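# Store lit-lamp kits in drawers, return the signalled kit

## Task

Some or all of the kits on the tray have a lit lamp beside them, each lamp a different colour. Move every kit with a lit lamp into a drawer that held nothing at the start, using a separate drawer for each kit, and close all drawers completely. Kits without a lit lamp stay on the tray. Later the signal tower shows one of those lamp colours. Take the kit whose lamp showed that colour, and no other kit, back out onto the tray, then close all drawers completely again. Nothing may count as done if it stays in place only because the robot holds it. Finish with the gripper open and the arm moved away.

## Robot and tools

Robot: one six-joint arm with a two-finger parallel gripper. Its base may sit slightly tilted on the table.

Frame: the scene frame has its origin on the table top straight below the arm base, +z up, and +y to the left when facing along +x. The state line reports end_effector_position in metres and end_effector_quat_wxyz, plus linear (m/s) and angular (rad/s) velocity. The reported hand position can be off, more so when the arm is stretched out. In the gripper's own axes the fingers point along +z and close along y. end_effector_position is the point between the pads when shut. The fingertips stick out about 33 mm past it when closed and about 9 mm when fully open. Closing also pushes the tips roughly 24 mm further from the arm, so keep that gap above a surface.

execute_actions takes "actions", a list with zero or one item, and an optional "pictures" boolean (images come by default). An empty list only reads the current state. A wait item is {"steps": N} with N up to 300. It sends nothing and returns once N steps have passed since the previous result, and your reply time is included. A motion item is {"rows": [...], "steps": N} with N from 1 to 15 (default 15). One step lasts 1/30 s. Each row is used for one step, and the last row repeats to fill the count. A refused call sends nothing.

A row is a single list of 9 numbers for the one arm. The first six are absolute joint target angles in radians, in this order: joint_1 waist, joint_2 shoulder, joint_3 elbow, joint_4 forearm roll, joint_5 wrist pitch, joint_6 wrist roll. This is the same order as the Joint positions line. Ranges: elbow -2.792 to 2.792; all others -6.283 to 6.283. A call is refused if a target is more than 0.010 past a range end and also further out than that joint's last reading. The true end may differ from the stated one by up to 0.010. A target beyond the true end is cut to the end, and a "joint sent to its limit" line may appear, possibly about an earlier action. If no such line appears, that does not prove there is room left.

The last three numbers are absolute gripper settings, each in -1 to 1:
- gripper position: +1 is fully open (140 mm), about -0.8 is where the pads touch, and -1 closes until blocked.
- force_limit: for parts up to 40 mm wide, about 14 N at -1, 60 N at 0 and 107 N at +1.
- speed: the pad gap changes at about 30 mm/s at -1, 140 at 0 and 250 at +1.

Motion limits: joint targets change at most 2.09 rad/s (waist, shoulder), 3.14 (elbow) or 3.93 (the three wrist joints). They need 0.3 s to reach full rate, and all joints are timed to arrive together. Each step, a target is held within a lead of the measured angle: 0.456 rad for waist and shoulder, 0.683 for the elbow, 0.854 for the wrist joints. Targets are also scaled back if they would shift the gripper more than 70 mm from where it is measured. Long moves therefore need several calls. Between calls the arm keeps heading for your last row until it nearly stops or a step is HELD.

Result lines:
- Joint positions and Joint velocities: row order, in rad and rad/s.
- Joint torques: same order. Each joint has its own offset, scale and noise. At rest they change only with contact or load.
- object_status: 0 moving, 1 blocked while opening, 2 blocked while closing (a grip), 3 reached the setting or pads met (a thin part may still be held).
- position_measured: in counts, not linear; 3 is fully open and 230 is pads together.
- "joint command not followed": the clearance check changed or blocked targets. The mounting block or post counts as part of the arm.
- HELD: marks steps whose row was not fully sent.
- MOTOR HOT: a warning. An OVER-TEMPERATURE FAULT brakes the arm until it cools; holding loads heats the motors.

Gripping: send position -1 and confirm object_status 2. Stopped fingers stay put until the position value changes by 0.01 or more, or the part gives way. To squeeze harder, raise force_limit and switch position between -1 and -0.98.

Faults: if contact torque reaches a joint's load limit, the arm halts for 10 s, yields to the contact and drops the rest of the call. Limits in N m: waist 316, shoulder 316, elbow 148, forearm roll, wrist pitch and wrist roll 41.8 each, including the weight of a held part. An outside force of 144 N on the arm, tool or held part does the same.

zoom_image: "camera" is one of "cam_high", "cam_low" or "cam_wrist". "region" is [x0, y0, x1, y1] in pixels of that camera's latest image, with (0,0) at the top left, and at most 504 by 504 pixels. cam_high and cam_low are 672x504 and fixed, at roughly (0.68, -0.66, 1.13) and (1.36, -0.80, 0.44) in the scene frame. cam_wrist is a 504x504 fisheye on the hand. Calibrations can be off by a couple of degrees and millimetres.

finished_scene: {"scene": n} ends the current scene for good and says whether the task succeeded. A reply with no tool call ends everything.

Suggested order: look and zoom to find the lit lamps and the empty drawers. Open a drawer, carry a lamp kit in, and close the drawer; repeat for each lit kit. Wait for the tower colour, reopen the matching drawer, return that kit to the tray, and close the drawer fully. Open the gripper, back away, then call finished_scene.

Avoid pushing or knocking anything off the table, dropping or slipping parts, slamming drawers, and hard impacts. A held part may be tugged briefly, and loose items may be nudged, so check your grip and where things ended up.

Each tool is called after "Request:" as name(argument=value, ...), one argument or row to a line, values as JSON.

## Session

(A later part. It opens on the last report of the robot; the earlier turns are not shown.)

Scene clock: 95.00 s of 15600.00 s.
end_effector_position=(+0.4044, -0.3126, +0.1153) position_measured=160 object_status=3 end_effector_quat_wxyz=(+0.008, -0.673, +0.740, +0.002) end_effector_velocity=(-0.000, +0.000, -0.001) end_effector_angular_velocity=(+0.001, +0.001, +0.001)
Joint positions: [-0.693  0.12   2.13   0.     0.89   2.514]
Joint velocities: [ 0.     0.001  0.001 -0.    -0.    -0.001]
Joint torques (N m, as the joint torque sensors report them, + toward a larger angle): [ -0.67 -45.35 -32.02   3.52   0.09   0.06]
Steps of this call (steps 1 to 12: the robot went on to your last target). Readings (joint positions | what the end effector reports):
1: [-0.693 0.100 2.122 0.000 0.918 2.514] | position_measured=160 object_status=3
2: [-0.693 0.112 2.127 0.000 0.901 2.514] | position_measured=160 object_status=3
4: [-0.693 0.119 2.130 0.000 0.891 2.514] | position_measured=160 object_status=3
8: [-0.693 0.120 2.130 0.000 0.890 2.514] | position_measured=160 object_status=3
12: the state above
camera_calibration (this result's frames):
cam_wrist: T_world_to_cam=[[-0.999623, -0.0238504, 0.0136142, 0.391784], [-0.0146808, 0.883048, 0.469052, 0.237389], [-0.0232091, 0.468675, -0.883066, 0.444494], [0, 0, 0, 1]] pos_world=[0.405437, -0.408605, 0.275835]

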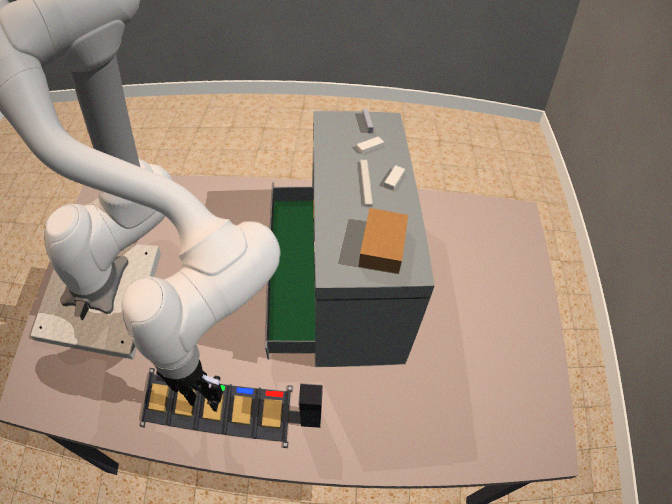

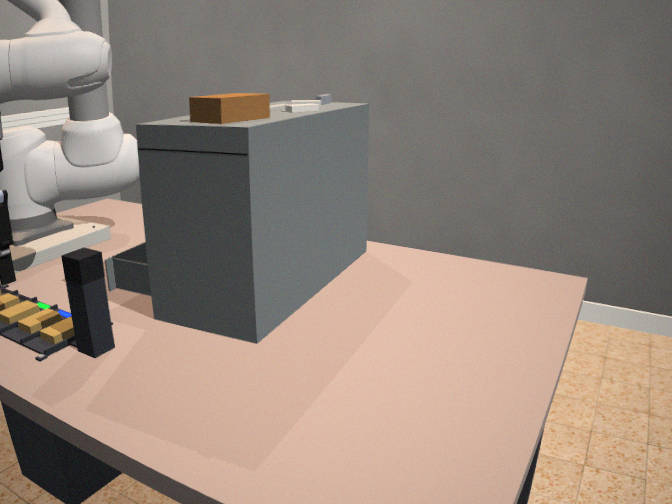

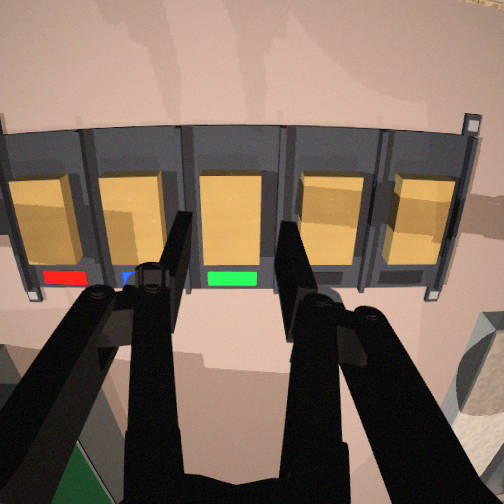

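Request:
execute_actions(
  actions=[
    {"rows":[[-0.691,0.15,2.146,0,0.846,2.514,-0.25,0.5,-0.3],[-0.691,0.175,2.158,0,0.808,2.514,-0.25,0.5,-0.3],[-0.691,0.19,2.166,0,0.785,2.514,-0.25,0.5,-0.3],[-0.691,0.2,2.171,0,0.77,2.514,-0.25,0.5,-0.3],[-0.691,0.207,2.175,0,0.76,2.514,-0.25,0.5,-0.3],[-0.691,0.213,2.178,0,0.7505,2.514,-0.25,0.5,-0.3],[-0.691,0.213,2.178,0,0.7505,2.514,-0.25,0.5,-0.3],[-0.691,0.213,2.178,0,0.7505,2.514,-0.25,0.5,-0.3],[-0.691,0.213,2.178,0,0.7505,2.514,-0.25,0.5,-0.3],[-0.691,0.213,2.178,0,0.7505,2.514,-1,0.5,-0.3]],"steps":15},
  ],
  pictures=false,
)

Request:
execute_actions(
  actions=[
    {"steps":15},
  ],
  pictures=false,
)

Scene clock: 102.60 s of 15600.00 s.
end_effector_position=(+0.4077, -0.3126, +0.0483) position_measured=178 object_status=0 end_effector_quat_wxyz=(+0.008, -0.673, +0.739, +0.003) end_effector_velocity=(+0.000, +0.000, -0.001) end_effector_angular_velocity=(+0.001, +0.001, +0.002)
Joint positions: [-0.691  0.213  2.178 -0.     0.751  2.514]
Joint velocities: [ 0.001  0.002 -0.     0.    -0.001 -0.001]
Joint torques (N m, as the joint torque sensors report them, + toward a larger angle): [ -1.07 -23.97 -16.93   3.86  -4.41   0.2 ]
Steps of this call (steps 1 to 30: the robot went on to your last target; steps 31 to 90: nothing new was sent; then 4.10 s passed at rest; steps 91 to 105: all 15 steps of this action). Readings (joint positions | what the end effector reports):
91: [-0.693 0.120 2.130 -0.000 0.890 2.514] | position_measured=160 object_status=3
92: [-0.693 0.124 2.132 -0.000 0.884 2.514] | position_measured=160 object_status=3
94: [-0.692 0.152 2.146 -0.000 0.842 2.514] | position_measured=160 object_status=3
98: [-0.691 0.208 2.175 -0.000 0.759 2.514] | position_measured=160 object_status=3
105: the state above

Scene clock: 103.10 s of 15600.00 s.
end_effector_position=(+0.4076, -0.3126, +0.0481) position_measured=178 object_status=2 end_effector_quat_wxyz=(+0.008, -0.673, +0.739, +0.003) end_effector_velocity=(+0.001, +0.000, +0.000) end_effector_angular_velocity=(-0.001, -0.001, +0.001)
Joint positions: [-0.691  0.213  2.178 -0.     0.75   2.514]
Joint velocities: [ 0.001 -0.    -0.     0.    -0.001 -0.001]
Joint torques (N m, as the joint torque sensors report them, + toward a larger angle): [ -0.1  -17.59 -10.01   3.77  -4.22   0.34]
Steps of this call (steps 1 to 15: the robot went on to your last target). Readings (joint positions | what the end effector reports):
1: [-0.691 0.213 2.178 -0.000 0.751 2.514] | position_measured=178 object_status=0
2: [-0.691 0.213 2.178 -0.000 0.751 2.514] | position_measured=178 object_status=0
4: [-0.691 0.213 2.178 -0.000 0.751 2.514] | position_measured=178 object_status=0
8: [-0.691 0.213 2.178 -0.000 0.750 2.514] | position_measured=178 object_status=2
15: the state above
The arm was judged still, so your last target was given up. Only a new action makes it travel on or press farther. Fingers that are still opening or closing keep moving.

Request:
execute_actions(
  actions=[
    {"rows":[[-0.691,0.2,2.171,0,0.77,2.514,-1,0.5,-0.3],[-0.691,0.12,2.13,0,0.89,2.514,-1,0.5,-0.3],[-0.691,0.12,2.13,0,0.89,2.514,-1,0.5,-0.3],[-0.691,0.12,2.13,0,0.89,2.514,-1,0.5,-0.3],[-0.691,-0.2,2.0,0,1.34,2.514,-1,0.5,-0.3]],"steps":15},
  ],
  pictures=false,
)

Request:
execute_actions(
  actions=[
    {"steps":10},
  ],
  pictures=false,
)

Request:
execute_actions(
  actions=[
    {"rows":[[0.066,-0.2,2.0,0,1.34,4.81,-1,0.5,-0.3]],"steps":15},
  ],
  pictures=false,
)

Request:
execute_actions(
  actions=[
    {"steps":25},
  ],
  pictures=false,
)

Request:
execute_actions(
  actions=[
    {"rows":[[0.066,0.105,2.038,0,0.999,4.81,-1,0.5,-0.3]],"steps":15},
  ],
  pictures=false,
)

Request:
execute_actions(
  actions=[
    {"steps":10},
  ],
)

Scene clock: 111.53 s of 15600.00 s.
end_effector_position=(+0.3742, -0.2874, +0.2427) position_measured=179 object_status=2 end_effector_quat_wxyz=(+0.008, -0.673, +0.739, +0.002) end_effector_velocity=(-0.148, +0.120, +0.447) end_effector_angular_velocity=(-0.006, -0.008, -0.001)
Joint positions: [-0.691 -0.067  2.055  0.     1.151  2.514]
Joint velocities: [-0.    -0.655 -0.271  0.     0.916 -0.   ]
Joint torques (N m, as the joint torque sensors report them, + toward a larger angle): [ -0.46 -34.43 -35.31   4.1    0.24   0.18]
Steps of this call (steps 1 to 90: nothing new was sent; then 4.93 s passed at rest; steps 91 to 105: all 15 steps of this action). Readings (joint positions | what the end effector reports):
91: [-0.691 0.213 2.178 0.000 0.751 2.514] | position_measured=178 object_status=2
92: [-0.691 0.210 2.177 0.000 0.755 2.514] | position_measured=178 object_status=2
94: [-0.691 0.182 2.162 0.000 0.798 2.514] | position_measured=179 object_status=2
98: [-0.691 0.091 2.121 0.000 0.929 2.514] | position_measured=179 object_status=2
105: the state above

Scene clock: 111.87 s of 15600.00 s.
end_effector_position=(+0.3373, -0.2569, +0.3315) position_measured=179 object_status=2 end_effector_quat_wxyz=(+0.008, -0.673, +0.739, +0.002) end_effector_velocity=(-0.001, +0.002, +0.000) end_effector_angular_velocity=(+0.004, +0.004, -0.001)
Joint positions: [-0.691 -0.2    2.     0.     1.34   2.514]
Joint velocities: [ 0.001 -0.001  0.     0.     0.006  0.002]
Joint torques (N m, as the joint torque sensors report them, + toward a larger angle): [ -1.34 -20.67 -39.66   4.35  -0.01   0.08]
Steps of this call (steps 1 to 10: the robot went on to your last target). Readings (joint positions | what the end effector reports):
1: [-0.691 -0.089 2.046 0.000 1.183 2.514] | position_measured=179 object_status=2
2: [-0.691 -0.111 2.037 0.000 1.214 2.514] | position_measured=179 object_status=2
4: [-0.691 -0.154 2.019 0.000 1.275 2.514] | position_measured=179 object_status=2
8: [-0.691 -0.199 2.000 0.000 1.339 2.514] | position_measured=179 object_status=2
10: the state above

Scene clock: 112.37 s of 15600.00 s.
end_effector_position=(+0.4082, -0.1069, +0.3345) position_measured=179 object_status=2 end_effector_quat_wxyz=(+0.008, -0.535, +0.845, +0.004) end_effector_velocity=(+0.098, +0.393, +0.007) end_effector_angular_velocity=(+0.010, +0.012, -0.940)
Joint positions: [-0.296 -0.2    2.     0.     1.34   3.257]
Joint velocities: [ 0.957 -0.001 -0.     0.    -0.     1.897]
Joint torques (N m, as the joint torque sensors report them, + toward a larger angle): [ -1.15 -21.65 -40.29   4.46   0.32   0.11]
Steps of this call (steps 1 to 15: all 15 steps of this action). Readings (joint positions | what the end effector reports):
1: [-0.691 -0.200 2.000 0.000 1.340 2.514] | position_measured=179 object_status=2
2: [-0.687 -0.200 2.000 0.000 1.340 2.521] | position_measured=179 object_status=2
4: [-0.658 -0.200 2.000 0.000 1.340 2.577] | position_measured=179 object_status=2
8: [-0.528 -0.200 2.000 0.000 1.340 2.820] | position_measured=179 object_status=2
15: the state above

Scene clock: 113.20 s of 15600.00 s.
end_effector_position=(+0.4179, +0.0451, +0.3370) position_measured=179 object_status=2 end_effector_quat_wxyz=(+0.004, +0.031, +0.999, +0.008) end_effector_velocity=(+0.000, -0.000, +0.000) end_effector_angular_velocity=(-0.000, -0.002, -0.001)
Joint positions: [ 0.066 -0.2    2.    -0.     1.34   4.81 ]
Joint velocities: [-0.    -0.001  0.    -0.    -0.001  0.001]
Joint torques (N m, as the joint torque sensors report them, + toward a larger angle): [ -0.78 -20.92 -40.5    4.55   0.12   0.12]
Steps of this call (steps 1 to 25: the robot went on to your last target). Readings (joint positions | what the end effector reports):
1: [-0.264 -0.200 2.000 0.000 1.340 3.323] | position_measured=179 object_status=2
2: [-0.233 -0.200 2.000 0.000 1.340 3.393] | position_measured=179 object_status=2
4: [-0.174 -0.200 2.000 0.000 1.340 3.546] | position_measured=179 object_status=2
8: [-0.068 -0.200 2.000 0.000 1.340 3.925] | position_measured=179 object_status=2
25: the state above

Scene clock: 113.70 s of 15600.00 s.
end_effector_position=(+0.5279, +0.0515, +0.1795) position_measured=179 object_status=2 end_effector_quat_wxyz=(+0.003, +0.031, +0.999, +0.008) end_effector_velocity=(+0.111, +0.006, -0.232) end_effector_angular_velocity=(-0.000, +0.010, -0.003)
Joint positions: [ 0.066  0.091  2.036 -0.     1.015  4.81 ]
Joint velocities: [-0.002  0.395  0.05   0.    -0.435  0.   ]
Joint torques (N m, as the joint torque sensors report them, + toward a larger angle): [  5.08 -78.52 -41.8    4.78   0.76   0.09]
Steps of this call (steps 1 to 15: all 15 steps of this action). Readings (joint positions | what the end effector reports):
1: [0.066 -0.200 2.000 -0.000 1.340 4.810] | position_measured=179 object_status=2
2: [0.066 -0.197 2.000 -0.000 1.336 4.810] | position_measured=179 object_status=2
4: [0.066 -0.167 2.004 -0.000 1.302 4.810] | position_measured=179 object_status=2
8: [0.066 -0.067 2.016 -0.000 1.191 4.810] | position_measured=179 object_status=2
15: the state above

Scene clock: 114.03 s of 15600.00 s.
end_effector_position=(+0.5321, +0.0518, +0.1712) position_measured=179 object_status=2 end_effector_quat_wxyz=(+0.003, +0.031, +0.999, +0.008) end_effector_velocity=(+0.000, -0.000, -0.000) end_effector_angular_velocity=(-0.000, -0.001, +0.000)
Joint positions: [ 0.066  0.105  2.038 -0.     0.999  4.81 ]
Joint velocities: [-0.     0.     0.    -0.    -0.001 -0.   ]
Joint torques (N m, as the joint torque sensors report them, + toward a larger angle): [ -1.02 -46.93 -35.31   3.86   0.09   0.11]
Steps of this call (steps 1 to 10: the robot went on to your last target). Readings (joint positions | what the end effector reports):
1: [0.066 0.101 2.038 -0.000 1.004 4.810] | position_measured=179 object_status=2
2: [0.066 0.104 2.038 -0.000 1.000 4.810] | position_measured=179 object_status=2
4: [0.066 0.105 2.038 -0.000 0.999 4.810] | position_measured=179 object_status=2
8: [0.066 0.105 2.038 -0.000 0.999 4.810] | position_measured=179 object_status=2
10: the state above
camera_calibration (this result's frames):
cam_wrist: T_world_to_cam=[[-0.0577455, 0.997629, 0.0374542, -0.0307735], [0.885232, 0.0338227, 0.463919, -0.542757], [0.461552, 0.0599448, -0.885086, 0.0896259], [0, 0, 0, 1]] pos_world=[0.437322, 0.0436854, 0.332274]

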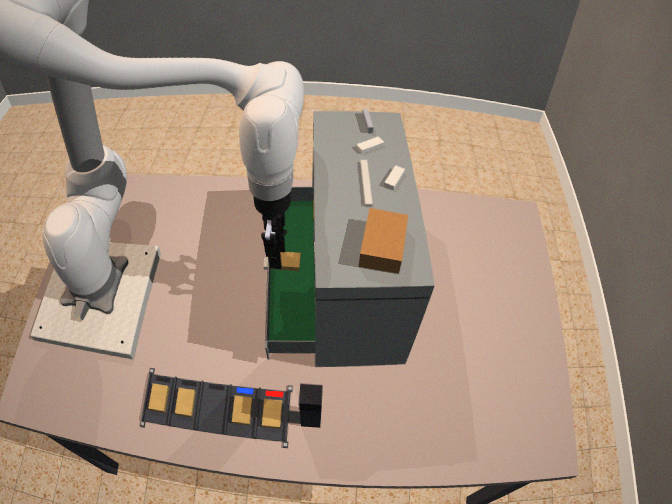

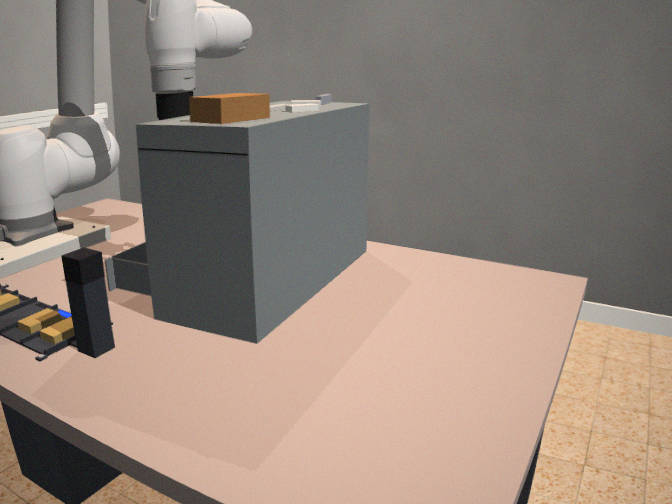

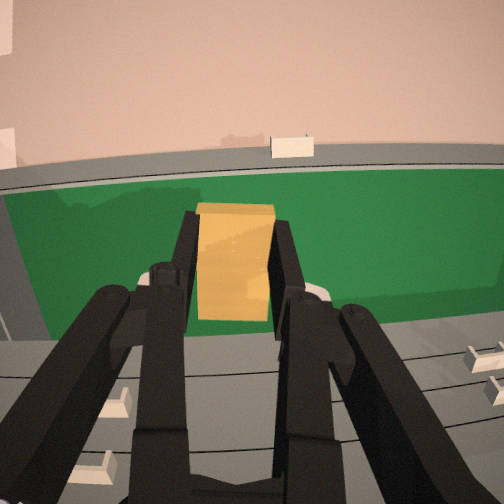

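Request:
execute_actions(
  actions=[
    {"rows":[[0.066,0.128,2.012,0,1.001,4.81,-1,0.5,-0.3],[0.066,0.128,2.012,0,1.001,4.81,-1,0.5,-0.3],[0.066,0.128,2.012,0,1.001,4.81,-1,0.5,-0.3],[0.066,0.128,2.012,0,1.001,4.81,-1,0.5,-0.3],[0.066,0.165,2.043,0,0.933,4.81,-1,0.5,-0.3],[0.066,0.165,2.043,0,0.933,4.81,-1,0.5,-0.3],[0.066,0.165,2.043,0,0.933,4.81,-1,0.5,-0.3],[0.066,0.203,2.075,0,0.863,4.81,-1,0.5,-0.3]],"steps":15},
  ],
)

Scene clock: 128.93 s of 15600.00 s.
end_effector_position=(+0.5482, +0.0534, +0.1018) position_measured=179 object_status=2 end_effector_quat_wxyz=(+0.004, +0.031, +0.999, +0.008) end_effector_velocity=(+0.002, -0.000, -0.001) end_effector_angular_velocity=(+0.000, -0.004, -0.000)
Joint positions: [0.066 0.203 2.075 0.    0.863 4.81 ]
Joint velocities: [-0.     0.002  0.     0.    -0.006 -0.   ]
Joint torques (N m, as the joint torque sensors report them, + toward a larger angle): [ -0.99 -53.52 -32.75   3.48   0.    -0.02]
Steps of this call (steps 1 to 30: the robot went on to your last target; steps 31 to 90: nothing new was sent; then 11.40 s passed at rest; steps 91 to 105: all 15 steps of this action). Readings (joint positions | what the end effector reports):
91: [0.066 0.105 2.038 -0.000 0.999 4.810] | position_measured=179 object_status=2
92: [0.066 0.108 2.034 -0.000 0.999 4.810] | position_measured=179 object_status=2
94: [0.066 0.125 2.016 0.000 1.000 4.810] | position_measured=179 object_status=2
98: [0.066 0.155 2.034 0.000 0.952 4.810] | position_measured=179 object_status=2
105: the state above
camera_calibration (this result's frames):
cam_wrist: T_world_to_cam=[[-0.0575123, 0.997637, 0.0375972, -0.0289771], [0.884616, 0.0334683, 0.465118, -0.524585], [0.46276, 0.0600091, -0.88445, 0.0199866], [0, 0, 0, 1]] pos_world=[0.453141, 0.0452662, 0.26276]

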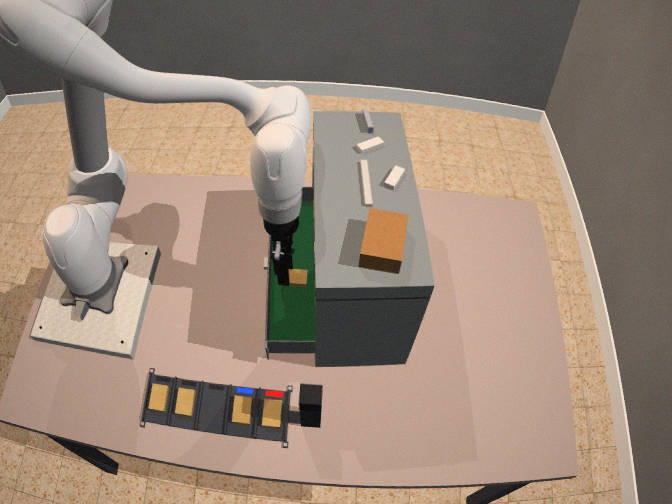

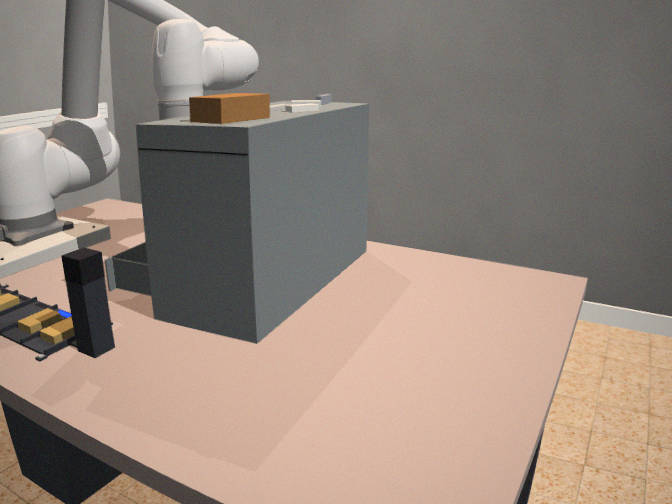

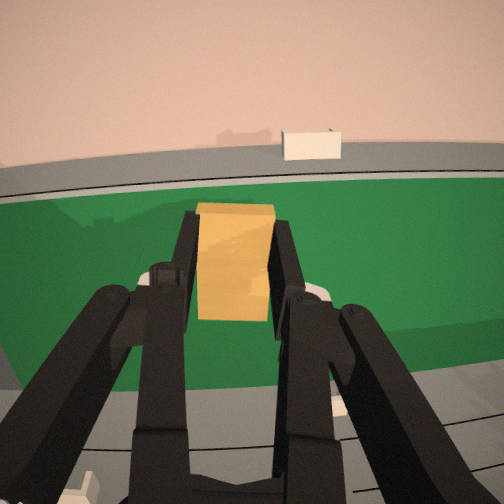

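Request:
execute_actions(
  actions=[
    {"rows":[[0.066,0.214,2.082,0,0.846,4.81,-1,0.5,-0.3],[0.066,0.225,2.089,0,0.828,4.81,-1,0.5,-0.3],[0.066,0.235,2.095,0,0.811,4.81,-1,0.5,-0.3],[0.066,0.235,2.095,0,0.811,4.81,-1,0.5,-0.3],[0.066,0.235,2.095,0,0.811,4.81,-1,0.5,-0.3],[0.066,0.235,2.095,0,0.811,4.81,-1,0.5,-0.3],[0.066,0.235,2.095,0,0.811,4.81,-1,0.5,-0.3],[0.066,0.235,2.095,0,0.811,4.81,-0.25,0.5,0]],"steps":15},
  ],
  pictures=false,
)

Request:
execute_actions(
  actions=[
    {"rows":[[0.066,0.235,2.095,0,0.811,4.81,-0.25,0.5,0],[0.066,0.235,2.095,0,0.811,4.81,-0.25,0.5,0],[0.066,0.165,2.043,0,0.933,4.81,-0.25,0.5,0],[0.066,0.165,2.043,0,0.933,4.81,-0.25,0.5,0],[0.066,0.165,2.043,0,0.933,4.81,-0.25,0.5,0],[0.066,0.105,2.038,0,0.999,4.81,-0.25,0.5,0],[0.066,0.105,2.038,0,0.999,4.81,-0.25,0.5,0],[0.066,0.105,2.038,0,0.999,4.81,-0.25,0.5,0],[0.08,-0.25,2.25,0,1.1,4.81,-1,0.5,0.5]],"steps":15},
  ],
  pictures=false,
)

Request:
execute_actions(
  actions=[
    {"steps":20},
  ],
  pictures=false,
)

Request:
execute_actions(
  actions=[
    {"rows":[[0.07,-0.146,2.25,0,1.04,4.81,-1,0.3,0.8],[0.07,-0.146,2.25,0,1.04,4.81,-1,0.3,0.8],[0.07,-0.146,2.25,0,1.04,4.81,-1,0.3,0.8],[0.07,-0.035,2.34,0,0.835,4.81,-1,0.3,0.8]],"steps":15},
  ],
)

Scene clock: 149.73 s of 15600.00 s.
end_effector_position=(+0.5520, +0.0538, +0.0809) position_measured=179 object_status=2 end_effector_quat_wxyz=(+0.008, +0.031, +0.999, +0.008) end_effector_velocity=(-0.000, +0.000, +0.000) end_effector_angular_velocity=(+0.000, +0.001, +0.000)
Joint positions: [ 0.066  0.23   2.088 -0.     0.815  4.81 ]
Joint velocities: [ 0.    -0.     0.     0.     0.001 -0.   ]
Joint torques (N m, as the joint torque sensors report them, + toward a larger angle): [ -2.12 -40.96 -22.04   2.75  -0.86   0.14]
FORCE FAULT: contact force on the arm reached its limit, and the arm stopped for 10 seconds. The contact can be on any part of the arm, not only on its tool. The arm's remaining commands of this call were not run. The arm holds still and accepts commands again. Move the arm away from the contact; if what it grips holds it there, let go first. Pushing or pulling that hard again can fault the arm again.
The stop began at step 97 of this call (marked STOPPED below). From that step on the arm followed nothing that you had sent. 9 steps, steps kept back included, did not run and will not run. Nothing is kept back now, and the robot has no last target.
Steps of this call (steps 1 to 15: the robot went on to your last target; steps 16 to 90: nothing new was sent; then 7.57 s passed at rest; steps 91 to 96: the first 6 steps of this action; steps 97 to 397: the stop). Readings (joint positions | what the end effector reports):
91: [0.066 0.203 2.075 0.000 0.863 4.810] | position_measured=179 object_status=2
92: [0.066 0.206 2.077 -0.000 0.858 4.810] | position_measured=179 object_status=2
94: [0.066 0.222 2.087 -0.000 0.833 4.810] | position_measured=179 object_status=2
97: [0.066 0.232 2.091 -0.000 0.815 4.810] | position_measured=179 object_status=2 STOPPED
98: [0.066 0.231 2.090 -0.000 0.815 4.810] | position_measured=179 object_status=2
397: the state above

Scene clock: 149.77 s of 15600.00 s.
end_effector_position=(+0.5521, +0.0538, +0.0809) position_measured=179 object_status=2 end_effector_quat_wxyz=(+0.008, +0.031, +0.999, +0.008) end_effector_velocity=(+0.002, +0.000, +0.001) end_effector_angular_velocity=(+0.000, -0.003, +0.000)
Joint positions: [ 0.066  0.23   2.088 -0.     0.815  4.81 ]
Joint velocities: [ 0.001 -0.001 -0.002 -0.    -0.001  0.   ]
Joint torques (N m, as the joint torque sensors report them, + toward a larger angle): [ -2.04 -40.12 -21.48   3.09  -0.75   0.16]
A stop began in an earlier call of the same reply, so what this call sent did not run. Send another action.
Steps of this call (step 1: nothing new was sent). Readings (joint positions | what the end effector reports):
1: the state above

Scene clock: 149.80 s of 15600.00 s.
end_effector_position=(+0.5521, +0.0538, +0.0809) position_measured=179 object_status=2 end_effector_quat_wxyz=(+0.008, +0.031, +0.999, +0.008) end_effector_velocity=(+0.001, +0.000, -0.000) end_effector_angular_velocity=(+0.000, -0.002, -0.000)
Joint positions: [ 0.066  0.23   2.088 -0.     0.815  4.81 ]
Joint velocities: [ 0.     0.     0.    -0.    -0.002  0.   ]
Joint torques (N m, as the joint torque sensors report them, + toward a larger angle): [ -1.55 -39.25 -22.47   3.03  -0.73   0.11]
A stop began in an earlier call of the same reply, so what this call sent did not run. Send another action.
Steps of this call (step 1: nothing new was sent). Readings (joint positions | what the end effector reports):
1: the state above

Scene clock: 149.83 s of 15600.00 s.
end_effector_position=(+0.5521, +0.0538, +0.0809) position_measured=179 object_status=2 end_effector_quat_wxyz=(+0.008, +0.031, +0.999, +0.008) end_effector_velocity=(+0.001, -0.000, +0.000) end_effector_angular_velocity=(+0.000, -0.003, -0.000)
Joint positions: [ 0.066  0.23   2.088 -0.     0.815  4.81 ]
Joint velocities: [-0.    -0.001  0.     0.    -0.002  0.   ]
Joint torques (N m, as the joint torque sensors report them, + toward a larger angle): [ -1.32 -40.92 -22.51   2.88  -0.82   0.11]
A stop began in an earlier call of the same reply, so what this call sent did not run. Send another action.
Steps of this call (step 1: nothing new was sent). Readings (joint positions | what the end effector reports):
1: the state above
camera_calibration (this result's frames):
cam_wrist: T_world_to_cam=[[-0.0579703, 0.997624, 0.0372234, -0.0281168], [0.881306, 0.0336243, 0.471349, -0.517063], [0.468977, 0.0601295, -0.881161, -0.00405952], [0, 0, 0, 1]] pos_world=[0.455965, 0.04568, 0.241187]

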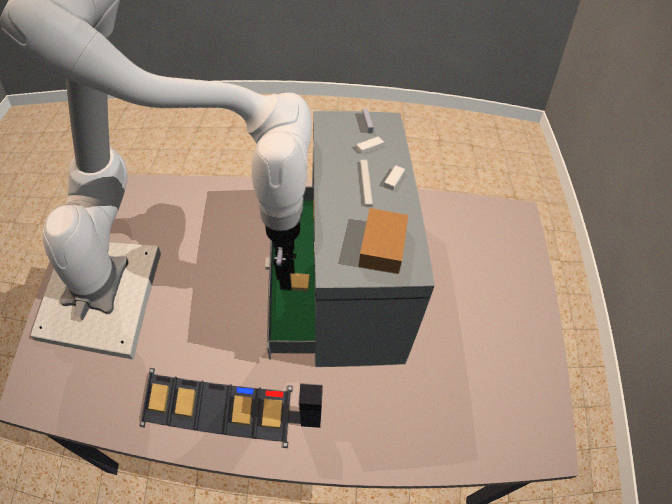

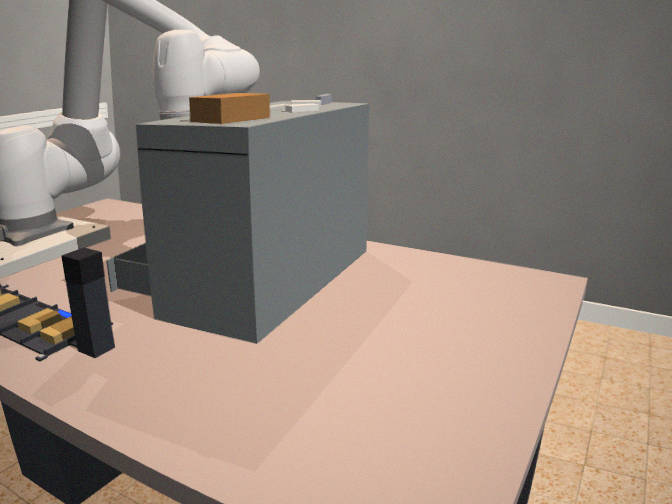

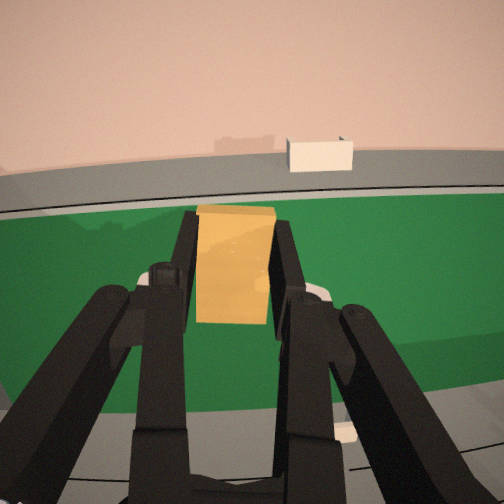

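Request:
execute_actions(
  actions=[
    {"rows":[[0.066,0.226,2.088,0,0.825,4.81,-1,0.5,0],[0.066,0.226,2.088,0,0.825,4.81,-1,0.5,0],[0.066,0.226,2.088,0,0.825,4.81,-1,0.5,0],[0.066,0.226,2.088,0,0.825,4.81,-0.25,0.5,0],[0.066,0.226,2.088,0,0.825,4.81,-0.25,0.5,0],[0.066,0.226,2.088,0,0.825,4.81,-0.25,0.5,0],[0.066,0.226,2.088,0,0.825,4.81,-0.25,0.5,0],[0.066,0.226,2.088,0,0.825,4.81,-0.25,0.5,0],[0.066,0.226,2.088,0,0.825,4.81,-0.25,0.5,0],[0.066,0.226,2.088,0,0.825,4.81,-0.25,0.5,0],[0.066,0.165,2.043,0,0.933,4.81,-0.25,0.5,0]],"steps":15},
  ],
  pictures=false,
)

Request:
execute_actions(
  actions=[
    {"rows":[[0.066,0.105,2.038,0,0.999,4.81,-0.25,0.5,0],[0.066,0.105,2.038,0,0.999,4.81,-0.25,0.5,0],[0.066,0.105,2.038,0,0.999,4.81,-0.25,0.5,0],[0.066,0.105,2.038,0,0.999,4.81,-0.25,0.5,0],[0.066,0.105,2.038,0,0.999,4.81,-0.25,0.5,0],[0.08,-0.25,2.25,0,1.1,4.81,-1,0.5,0.5]],"steps":15},
  ],
  pictures=false,
)

Request:
execute_actions(
  actions=[
    {"steps":15},
  ],
  pictures=false,
)

Request:
execute_actions(
  actions=[
    {"rows":[[0.07,-0.146,2.25,0,1.04,4.81,-1,0.3,0.8],[0.07,-0.146,2.25,0,1.04,4.81,-1,0.3,0.8],[0.07,-0.146,2.25,0,1.04,4.81,-1,0.3,0.8],[0.07,-0.035,2.34,0,0.835,4.81,-1,0.3,0.8]],"steps":15},
  ],
)

Scene clock: 157.70 s of 15600.00 s.
end_effector_position=(+0.5501, +0.0531, +0.1256) position_measured=160 object_status=0 end_effector_quat_wxyz=(+0.005, +0.031, +0.999, +0.008) end_effector_velocity=(+0.004, -0.004, +0.350) end_effector_angular_velocity=(+0.004, -0.034, -0.003)
Joint positions: [0.066 0.177 2.052 0.    0.91  4.81 ]
Joint velocities: [ 0.    -0.396 -0.297  0.003  0.658  0.001]
Joint torques (N m, as the joint torque sensors report them, + toward a larger angle): [ -5.21 -10.87 -14.95   1.72   0.24   0.12]
Steps of this call (steps 1 to 90: nothing new was sent; then 4.37 s passed at rest; steps 91 to 105: all 15 steps of this action). Readings (joint positions | what the end effector reports):
91: [0.066 0.230 2.088 -0.000 0.815 4.810] | position_measured=179 object_status=2
92: [0.066 0.229 2.088 -0.000 0.818 4.810] | position_measured=179 object_status=2
94: [0.066 0.227 2.088 -0.000 0.824 4.810] | position_measured=179 object_status=0
98: [0.066 0.226 2.088 -0.000 0.825 4.810] | position_measured=160 object_status=0
105: the state above

Scene clock: 158.20 s of 15600.00 s.
end_effector_position=(+0.4295, +0.0510, +0.2127) position_measured=234 object_status=0 end_effector_quat_wxyz=(+0.016, +0.027, +0.999, +0.009) end_effector_velocity=(-0.420, -0.005, +0.111) end_effector_angular_velocity=(+0.005, -0.111, +0.033)
Joint positions: [ 0.074 -0.114  2.168  0.     1.062  4.81 ]
Joint velocities: [ 0.035 -0.887  0.532  0.     0.244 -0.001]
Joint torques (N m, as the joint torque sensors report them, + toward a larger angle): [ -0.59 -28.84 -34.38   3.96   0.23   0.22]
Steps of this call (steps 1 to 15: all 15 steps of this action). Readings (joint positions | what the end effector reports):
1: [0.066 0.168 2.045 0.000 0.926 4.810] | position_measured=160 object_status=0
2: [0.066 0.160 2.043 0.000 0.939 4.810] | position_measured=160 object_status=3
4: [0.066 0.127 2.040 0.000 0.976 4.810] | position_measured=160 object_status=3
8: [0.066 0.087 2.048 0.000 1.006 4.810] | position_measured=174 object_status=0
15: the state above

Scene clock: 158.70 s of 15600.00 s.
end_effector_position=(+0.3651, +0.0501, +0.2244) position_measured=234 object_status=3 end_effector_quat_wxyz=(+0.024, +0.024, +0.999, +0.009) end_effector_velocity=(+0.000, +0.000, +0.000) end_effector_angular_velocity=(+0.000, -0.001, +0.001)
Joint positions: [ 0.08 -0.25  2.25  0.    1.1   4.81]
Joint velocities: [ 0.    -0.001  0.     0.    -0.001 -0.   ]
Joint torques (N m, as the joint torque sensors report them, + toward a larger angle): [ -1.53 -12.94 -37.23   4.17   0.04   0.01]
Steps of this call (steps 1 to 15: the robot went on to your last target). Readings (joint positions | what the end effector reports):
1: [0.076 -0.144 2.186 0.000 1.071 4.810] | position_measured=234 object_status=0
2: [0.077 -0.174 2.204 0.000 1.079 4.810] | position_measured=234 object_status=0
4: [0.079 -0.223 2.234 0.000 1.092 4.810] | position_measured=234 object_status=3
8: [0.080 -0.249 2.250 0.000 1.100 4.810] | position_measured=234 object_status=3
15: the state above

Scene clock: 159.20 s of 15600.00 s.
end_effector_position=(+0.3917, +0.0492, +0.1016) position_measured=234 object_status=3 end_effector_quat_wxyz=(+0.005, +0.029, +1.000, +0.008) end_effector_velocity=(+0.001, -0.000, -0.002) end_effector_angular_velocity=(+0.000, -0.001, -0.000)
Joint positions: [ 0.07  -0.035  2.34  -0.     0.835  4.81 ]
Joint velocities: [-0.001  0.003  0.001  0.001 -0.005 -0.001]
Joint torques (N m, as the joint torque sensors report them, + toward a larger angle): [ -1.34 -29.04 -30.84   3.36   0.01   0.1 ]
Steps of this call (steps 1 to 15: all 15 steps of this action). Readings (joint positions | what the end effector reports):
1: [0.080 -0.250 2.250 0.000 1.100 4.810] | position_measured=234 object_status=3
2: [0.080 -0.246 2.250 0.000 1.097 4.810] | position_measured=234 object_status=3
4: [0.077 -0.217 2.250 0.000 1.078 4.810] | position_measured=234 object_status=3
8: [0.072 -0.115 2.282 0.000 0.957 4.810] | position_measured=234 object_status=3
15: the state above
camera_calibration (this result's frames):
cam_wrist: T_world_to_cam=[[-0.0617977, 0.997391, 0.0373254, -0.0321502], [0.88395, 0.0373266, 0.466088, -0.385952], [0.463479, 0.061797, -0.883951, 0.0919733], [0, 0, 0, 1]] pos_world=[0.296548, 0.0407889, 0.262387]

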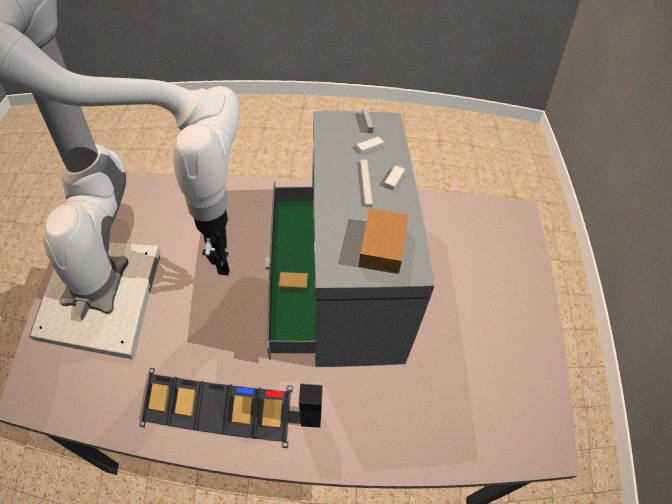

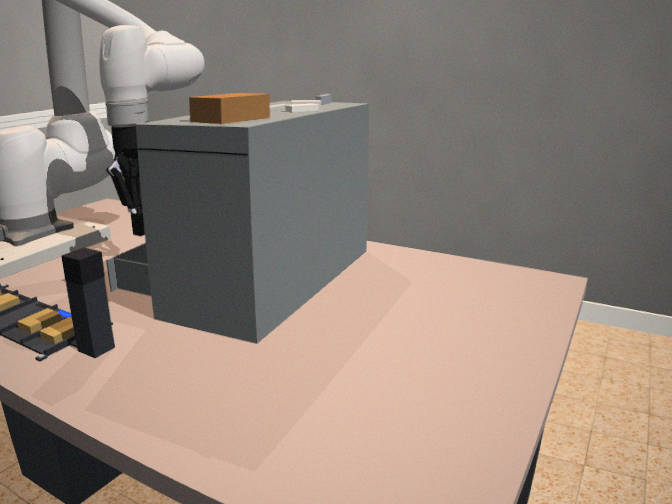

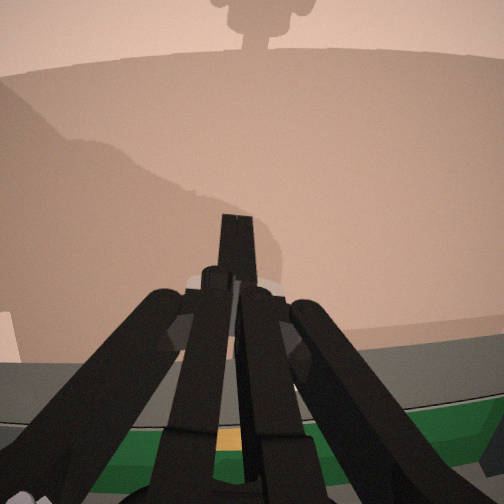

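Request:
execute_actions(
  actions=[
    {"rows":[[0.07,-0.02,2.325,0,0.835,4.81,-1,0.3,0.8],[0.07,-0.005,2.31,0,0.835,4.81,-1,0.3,0.8],[0.07,0.01,2.295,0,0.835,4.81,-1,0.3,0.8],[0.07,0.026,2.28,0,0.835,4.81,-1,0.3,0.8],[0.07,0.041,2.265,0,0.835,4.81,-1,0.3,0.8],[0.07,0.057,2.25,0,0.835,4.81,-1,0.3,0.8],[0.07,0.067,2.239,0,0.836,4.81,-1,0.3,0.8],[0.07,0.077,2.227,0,0.838,4.81,-1,0.3,0.8],[0.07,0.087,2.216,0,0.839,4.81,-1,0.3,0.8],[0.07,0.097,2.205,0,0.84,4.81,-1,0.3,0.8],[0.069,0.107,2.193,0,0.842,4.81,-1,0.3,0.8],[0.069,0.117,2.182,0,0.843,4.81,-1,0.3,0.8],[0.068,0.128,2.168,0,0.845,4.81,-1,0.3,0.8],[0.068,0.139,2.155,0,0.848,4.81,-1,0.3,0.8],[0.067,0.15,2.142,0,0.85,4.81,-1,0.3,0.8]],"steps":15},
  ],
  pictures=false,
)

Request:
execute_actions(
  actions=[
    {"rows":[[0.067,0.161,2.129,0,0.852,4.81,-1,0.3,0.8],[0.066,0.172,2.116,0,0.855,4.81,-1,0.3,0.8],[0.066,0.182,2.1025,0,0.857,4.81,-1,0.3,0.8],[0.066,0.182,2.1025,0,0.857,4.81,-1,0.3,0.8],[0.066,0.182,2.1025,0,0.857,4.81,-1,0.3,0.8],[0.066,0.182,2.1025,0,0.857,4.81,-1,0.3,0.8],[0.066,0.182,2.1025,0,0.857,4.81,-1,0.3,0.8],[0.066,0.168,2.12,0,0.854,4.81,-1,0.3,0.8],[0.066,0.168,2.12,0,0.854,4.81,-1,0.3,0.8],[0.066,0.168,2.12,0,0.854,4.81,-1,0.3,0.8],[0.1,-0.1,2.15,0,1.1,4.0,-0.1,0.3,0.8]],"steps":15},
  ],
  pictures=false,
)

Request:
execute_actions(
  actions=[
    {"steps":12},
  ],
  pictures=false,
)

Request:
execute_actions(
  actions=[
    {"rows":[[0.14,-0.45,2.6,0,0.15,1.73,-0.1,0.3,0.0]],"steps":15},
  ],
  pictures=false,
)

Request:
execute_actions(
  actions=[
    {"steps":20},
  ],
  pictures=false,
)

Request:
execute_actions(
  actions=[
    {"rows":[[0.14,-0.28,2.7,0,-0.12,1.73,-0.1,0.3,0.0],[0.14,-0.28,2.7,0,-0.12,1.73,-0.1,0.3,0.0],[0.14,-0.28,2.7,0,-0.12,1.73,-0.1,0.3,0.0],[0.14,-0.28,2.7,0,-0.12,1.73,-0.1,0.3,0.0],[0.14,-0.28,2.7,0,-0.12,1.73,-0.1,0.3,0.0],[0.14,-0.28,2.7,0,-0.12,1.73,-0.1,0.3,0.0],[0.14,0.017,2.653,0,-0.37,1.73,-0.1,0.3,0.0]],"steps":15},
  ],
  pictures=false,
)

Request:
execute_actions(
  actions=[
    {"steps":12},
  ],
)

Scene clock: 172.93 s of 15600.00 s.
end_effector_position=(+0.4915, +0.0525, +0.1011) position_measured=234 object_status=3 end_effector_quat_wxyz=(+0.004, +0.029, +1.000, +0.008) end_effector_velocity=(+0.216, +0.001, +0.003) end_effector_angular_velocity=(-0.000, +0.004, -0.014)
Joint positions: [0.069 0.123 2.175 0.    0.844 4.81 ]
Joint velocities: [-0.014  0.315 -0.377 -0.     0.065  0.   ]
Joint torques (N m, as the joint torque sensors report them, + toward a larger angle): [  0.21 -44.42 -31.56   3.55   0.1    0.09]
Steps of this call (steps 1 to 15: the robot went on to your last target; steps 16 to 90: nothing new was sent; then 10.23 s passed at rest; steps 91 to 105: all 15 steps of this action). Readings (joint positions | what the end effector reports):
91: [0.070 -0.035 2.340 0.000 0.835 4.810] | position_measured=234 object_status=3
92: [0.070 -0.032 2.337 0.000 0.835 4.810] | position_measured=234 object_status=3
94: [0.070 -0.011 2.317 0.000 0.835 4.810] | position_measured=234 object_status=3
98: [0.070 0.044 2.262 0.000 0.835 4.810] | position_measured=234 object_status=3
105: the state above

Scene clock: 173.43 s of 15600.00 s.
end_effector_position=(+0.5090, +0.0545, +0.1202) position_measured=197 object_status=0 end_effector_quat_wxyz=(+0.003, -0.028, +1.000, +0.007) end_effector_velocity=(-0.192, +0.029, +0.268) end_effector_angular_velocity=(-0.010, -0.013, +1.746)
Joint positions: [0.072 0.126 2.126 0.    0.892 4.698]
Joint velocities: [ 0.08  -0.589  0.075  0.     0.526 -1.665]
Joint torques (N m, as the joint torque sensors report them, + toward a larger angle): [  5.61 -69.23 -33.65   3.75   0.52   0.35]
Steps of this call (steps 1 to 15: all 15 steps of this action). Readings (joint positions | what the end effector reports):
1: [0.068 0.133 2.162 0.000 0.847 4.810] | position_measured=234 object_status=3
2: [0.068 0.144 2.149 0.000 0.849 4.810] | position_measured=234 object_status=3
4: [0.067 0.166 2.123 0.000 0.853 4.810] | position_measured=234 object_status=3
8: [0.066 0.182 2.103 0.000 0.857 4.810] | position_measured=234 object_status=3
15: the state above

Scene clock: 173.83 s of 15600.00 s.
end_effector_position=(+0.4269, +0.0619, +0.2155) position_measured=141 object_status=3 end_effector_quat_wxyz=(+0.003, -0.380, +0.925, +0.007) end_effector_velocity=(-0.020, +0.001, +0.018) end_effector_angular_velocity=(-0.000, -0.000, +0.159)
Joint positions: [ 0.1   -0.099  2.15   0.     1.099  4.003]
Joint velocities: [ 0.007 -0.049  0.005  0.     0.046 -0.152]
Joint torques (N m, as the joint torque sensors report them, + toward a larger angle): [ -5.66  -5.78 -34.29   3.77  -0.2    0.23]
Steps of this call (steps 1 to 12: the robot went on to your last target). Readings (joint positions | what the end effector reports):
1: [0.074 0.104 2.128 0.000 0.912 4.634] | position_measured=183 object_status=0
2: [0.077 0.079 2.131 0.000 0.934 4.558] | position_measured=170 object_status=0
4: [0.083 0.032 2.136 0.000 0.978 4.410] | position_measured=145 object_status=0
8: [0.095 -0.058 2.145 0.000 1.061 4.131] | position_measured=141 object_status=0
12: the state above

Scene clock: 174.33 s of 15600.00 s.
end_effector_position=(+0.4415, +0.0790, +0.2129) position_measured=141 object_status=3 end_effector_quat_wxyz=(-0.235, +0.782, -0.502, +0.284) end_effector_velocity=(-0.018, +0.012, +0.052) end_effector_angular_velocity=(-2.366, -1.017, +2.632)
Joint positions: [ 0.136 -0.411  2.55  -0.     0.256  2.811]
Joint velocities: [ 0.033 -0.292  0.376  0.    -0.809 -3.587]
Joint torques (N m, as the joint torque sensors report them, + toward a larger angle): [ -6.27  12.66 -42.35   4.66  -1.84  -0.01]
Steps of this call (steps 1 to 15: all 15 steps of this action). Readings (joint positions | what the end effector reports):
1: [0.100 -0.100 2.150 0.000 1.100 4.000] | position_measured=141 object_status=3
2: [0.100 -0.103 2.154 0.000 1.093 3.993] | position_measured=141 object_status=3
4: [0.103 -0.125 2.183 0.000 1.037 3.937] | position_measured=141 object_status=3
8: [0.116 -0.241 2.331 0.000 0.752 3.652] | position_measured=141 object_status=3
15: the state above

Scene clock: 175.00 s of 15600.00 s.
end_effector_position=(+0.4382, +0.0805, +0.2203) position_measured=141 object_status=3 end_effector_quat_wxyz=(-0.062, +0.910, -0.025, +0.408) end_effector_velocity=(-0.000, +0.000, +0.000) end_effector_angular_velocity=(-0.000, +0.001, +0.001)
Joint positions: [ 0.14 -0.45  2.6  -0.    0.15  1.73]
Joint velocities: [ 0.001 -0.001 -0.     0.     0.002 -0.001]
Joint torques (N m, as the joint torque sensors report them, + toward a larger angle): [ -1.67   6.78 -36.59   3.8   -1.89   0.2 ]
Steps of this call (steps 1 to 20: the robot went on to your last target). Readings (joint positions | what the end effector reports):
1: [0.137 -0.420 2.562 -0.000 0.232 2.690] | position_measured=141 object_status=3
2: [0.137 -0.427 2.570 -0.000 0.213 2.568] | position_measured=141 object_status=3
4: [0.138 -0.436 2.582 -0.000 0.188 2.325] | position_measured=141 object_status=3
8: [0.140 -0.447 2.596 -0.000 0.159 1.924] | position_measured=141 object_status=3
20: the state above

Scene clock: 175.50 s of 15600.00 s.
end_effector_position=(+0.4959, +0.0886, +0.0997) position_measured=141 object_status=3 end_effector_quat_wxyz=(-0.062, +0.911, -0.025, +0.407) end_effector_velocity=(+0.160, +0.020, -0.154) end_effector_angular_velocity=(+0.003, -0.025, -0.000)
Joint positions: [ 0.14  -0.027  2.66   0.    -0.33   1.73 ]
Joint velocities: [ 0.     0.753 -0.113  0.    -0.665 -0.   ]
Joint torques (N m, as the joint torque sensors report them, + toward a larger angle): [  4.98 -43.09 -20.13   1.97  -1.73   0.04]
Steps of this call (steps 1 to 15: all 15 steps of this action). Readings (joint positions | what the end effector reports):
1: [0.140 -0.450 2.600 0.000 0.150 1.730] | position_measured=141 object_status=3
2: [0.140 -0.446 2.602 0.000 0.144 1.730] | position_measured=141 object_status=3
4: [0.140 -0.417 2.620 0.000 0.096 1.730] | position_measured=141 object_status=3
8: [0.140 -0.299 2.684 0.000 -0.083 1.730] | position_measured=141 object_status=3
15: the state above

Scene clock: 175.90 s of 15600.00 s.
end_effector_position=(+0.5051, +0.0898, +0.0906) position_measured=141 object_status=3 end_effector_quat_wxyz=(-0.062, +0.910, -0.025, +0.408) end_effector_velocity=(-0.000, -0.001, -0.000) end_effector_angular_velocity=(-0.000, +0.001, -0.001)
Joint positions: [ 0.14   0.017  2.653  0.    -0.37   1.73 ]
Joint velocities: [-0.001  0.    -0.    -0.     0.001  0.   ]
Joint torques (N m, as the joint torque sensors report them, + toward a larger angle): [ -2.04 -23.46 -21.35   2.16  -1.84   0.04]
Steps of this call (steps 1 to 12: the robot went on to your last target). Readings (joint positions | what the end effector reports):
1: [0.140 -0.005 2.656 0.000 -0.350 1.730] | position_measured=141 object_status=3
2: [0.140 0.009 2.654 0.000 -0.362 1.730] | position_measured=141 object_status=3
4: [0.140 0.016 2.653 0.000 -0.370 1.730] | position_measured=141 object_status=3
8: [0.140 0.017 2.653 0.000 -0.370 1.730] | position_measured=141 object_status=3
12: the state above
camera_calibration (this result's frames):
cam_wrist: T_world_to_cam=[[0.0662838, -0.997375, -0.0291416, 0.0552594], [-0.929176, -0.0510548, -0.366094, 0.516571], [0.363645, 0.0513437, -0.930121, 0.082737], [0, 0, 0, 1]] pos_world=[0.446236, 0.0772397, 0.267679]

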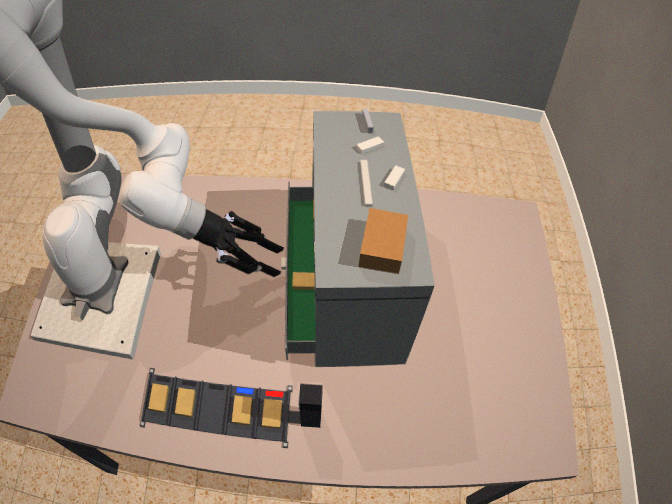

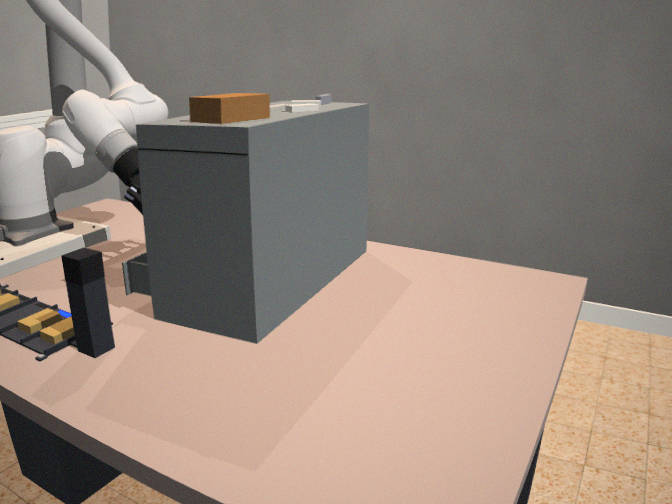

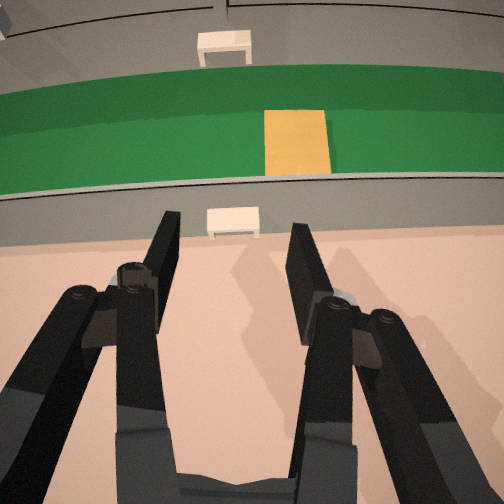

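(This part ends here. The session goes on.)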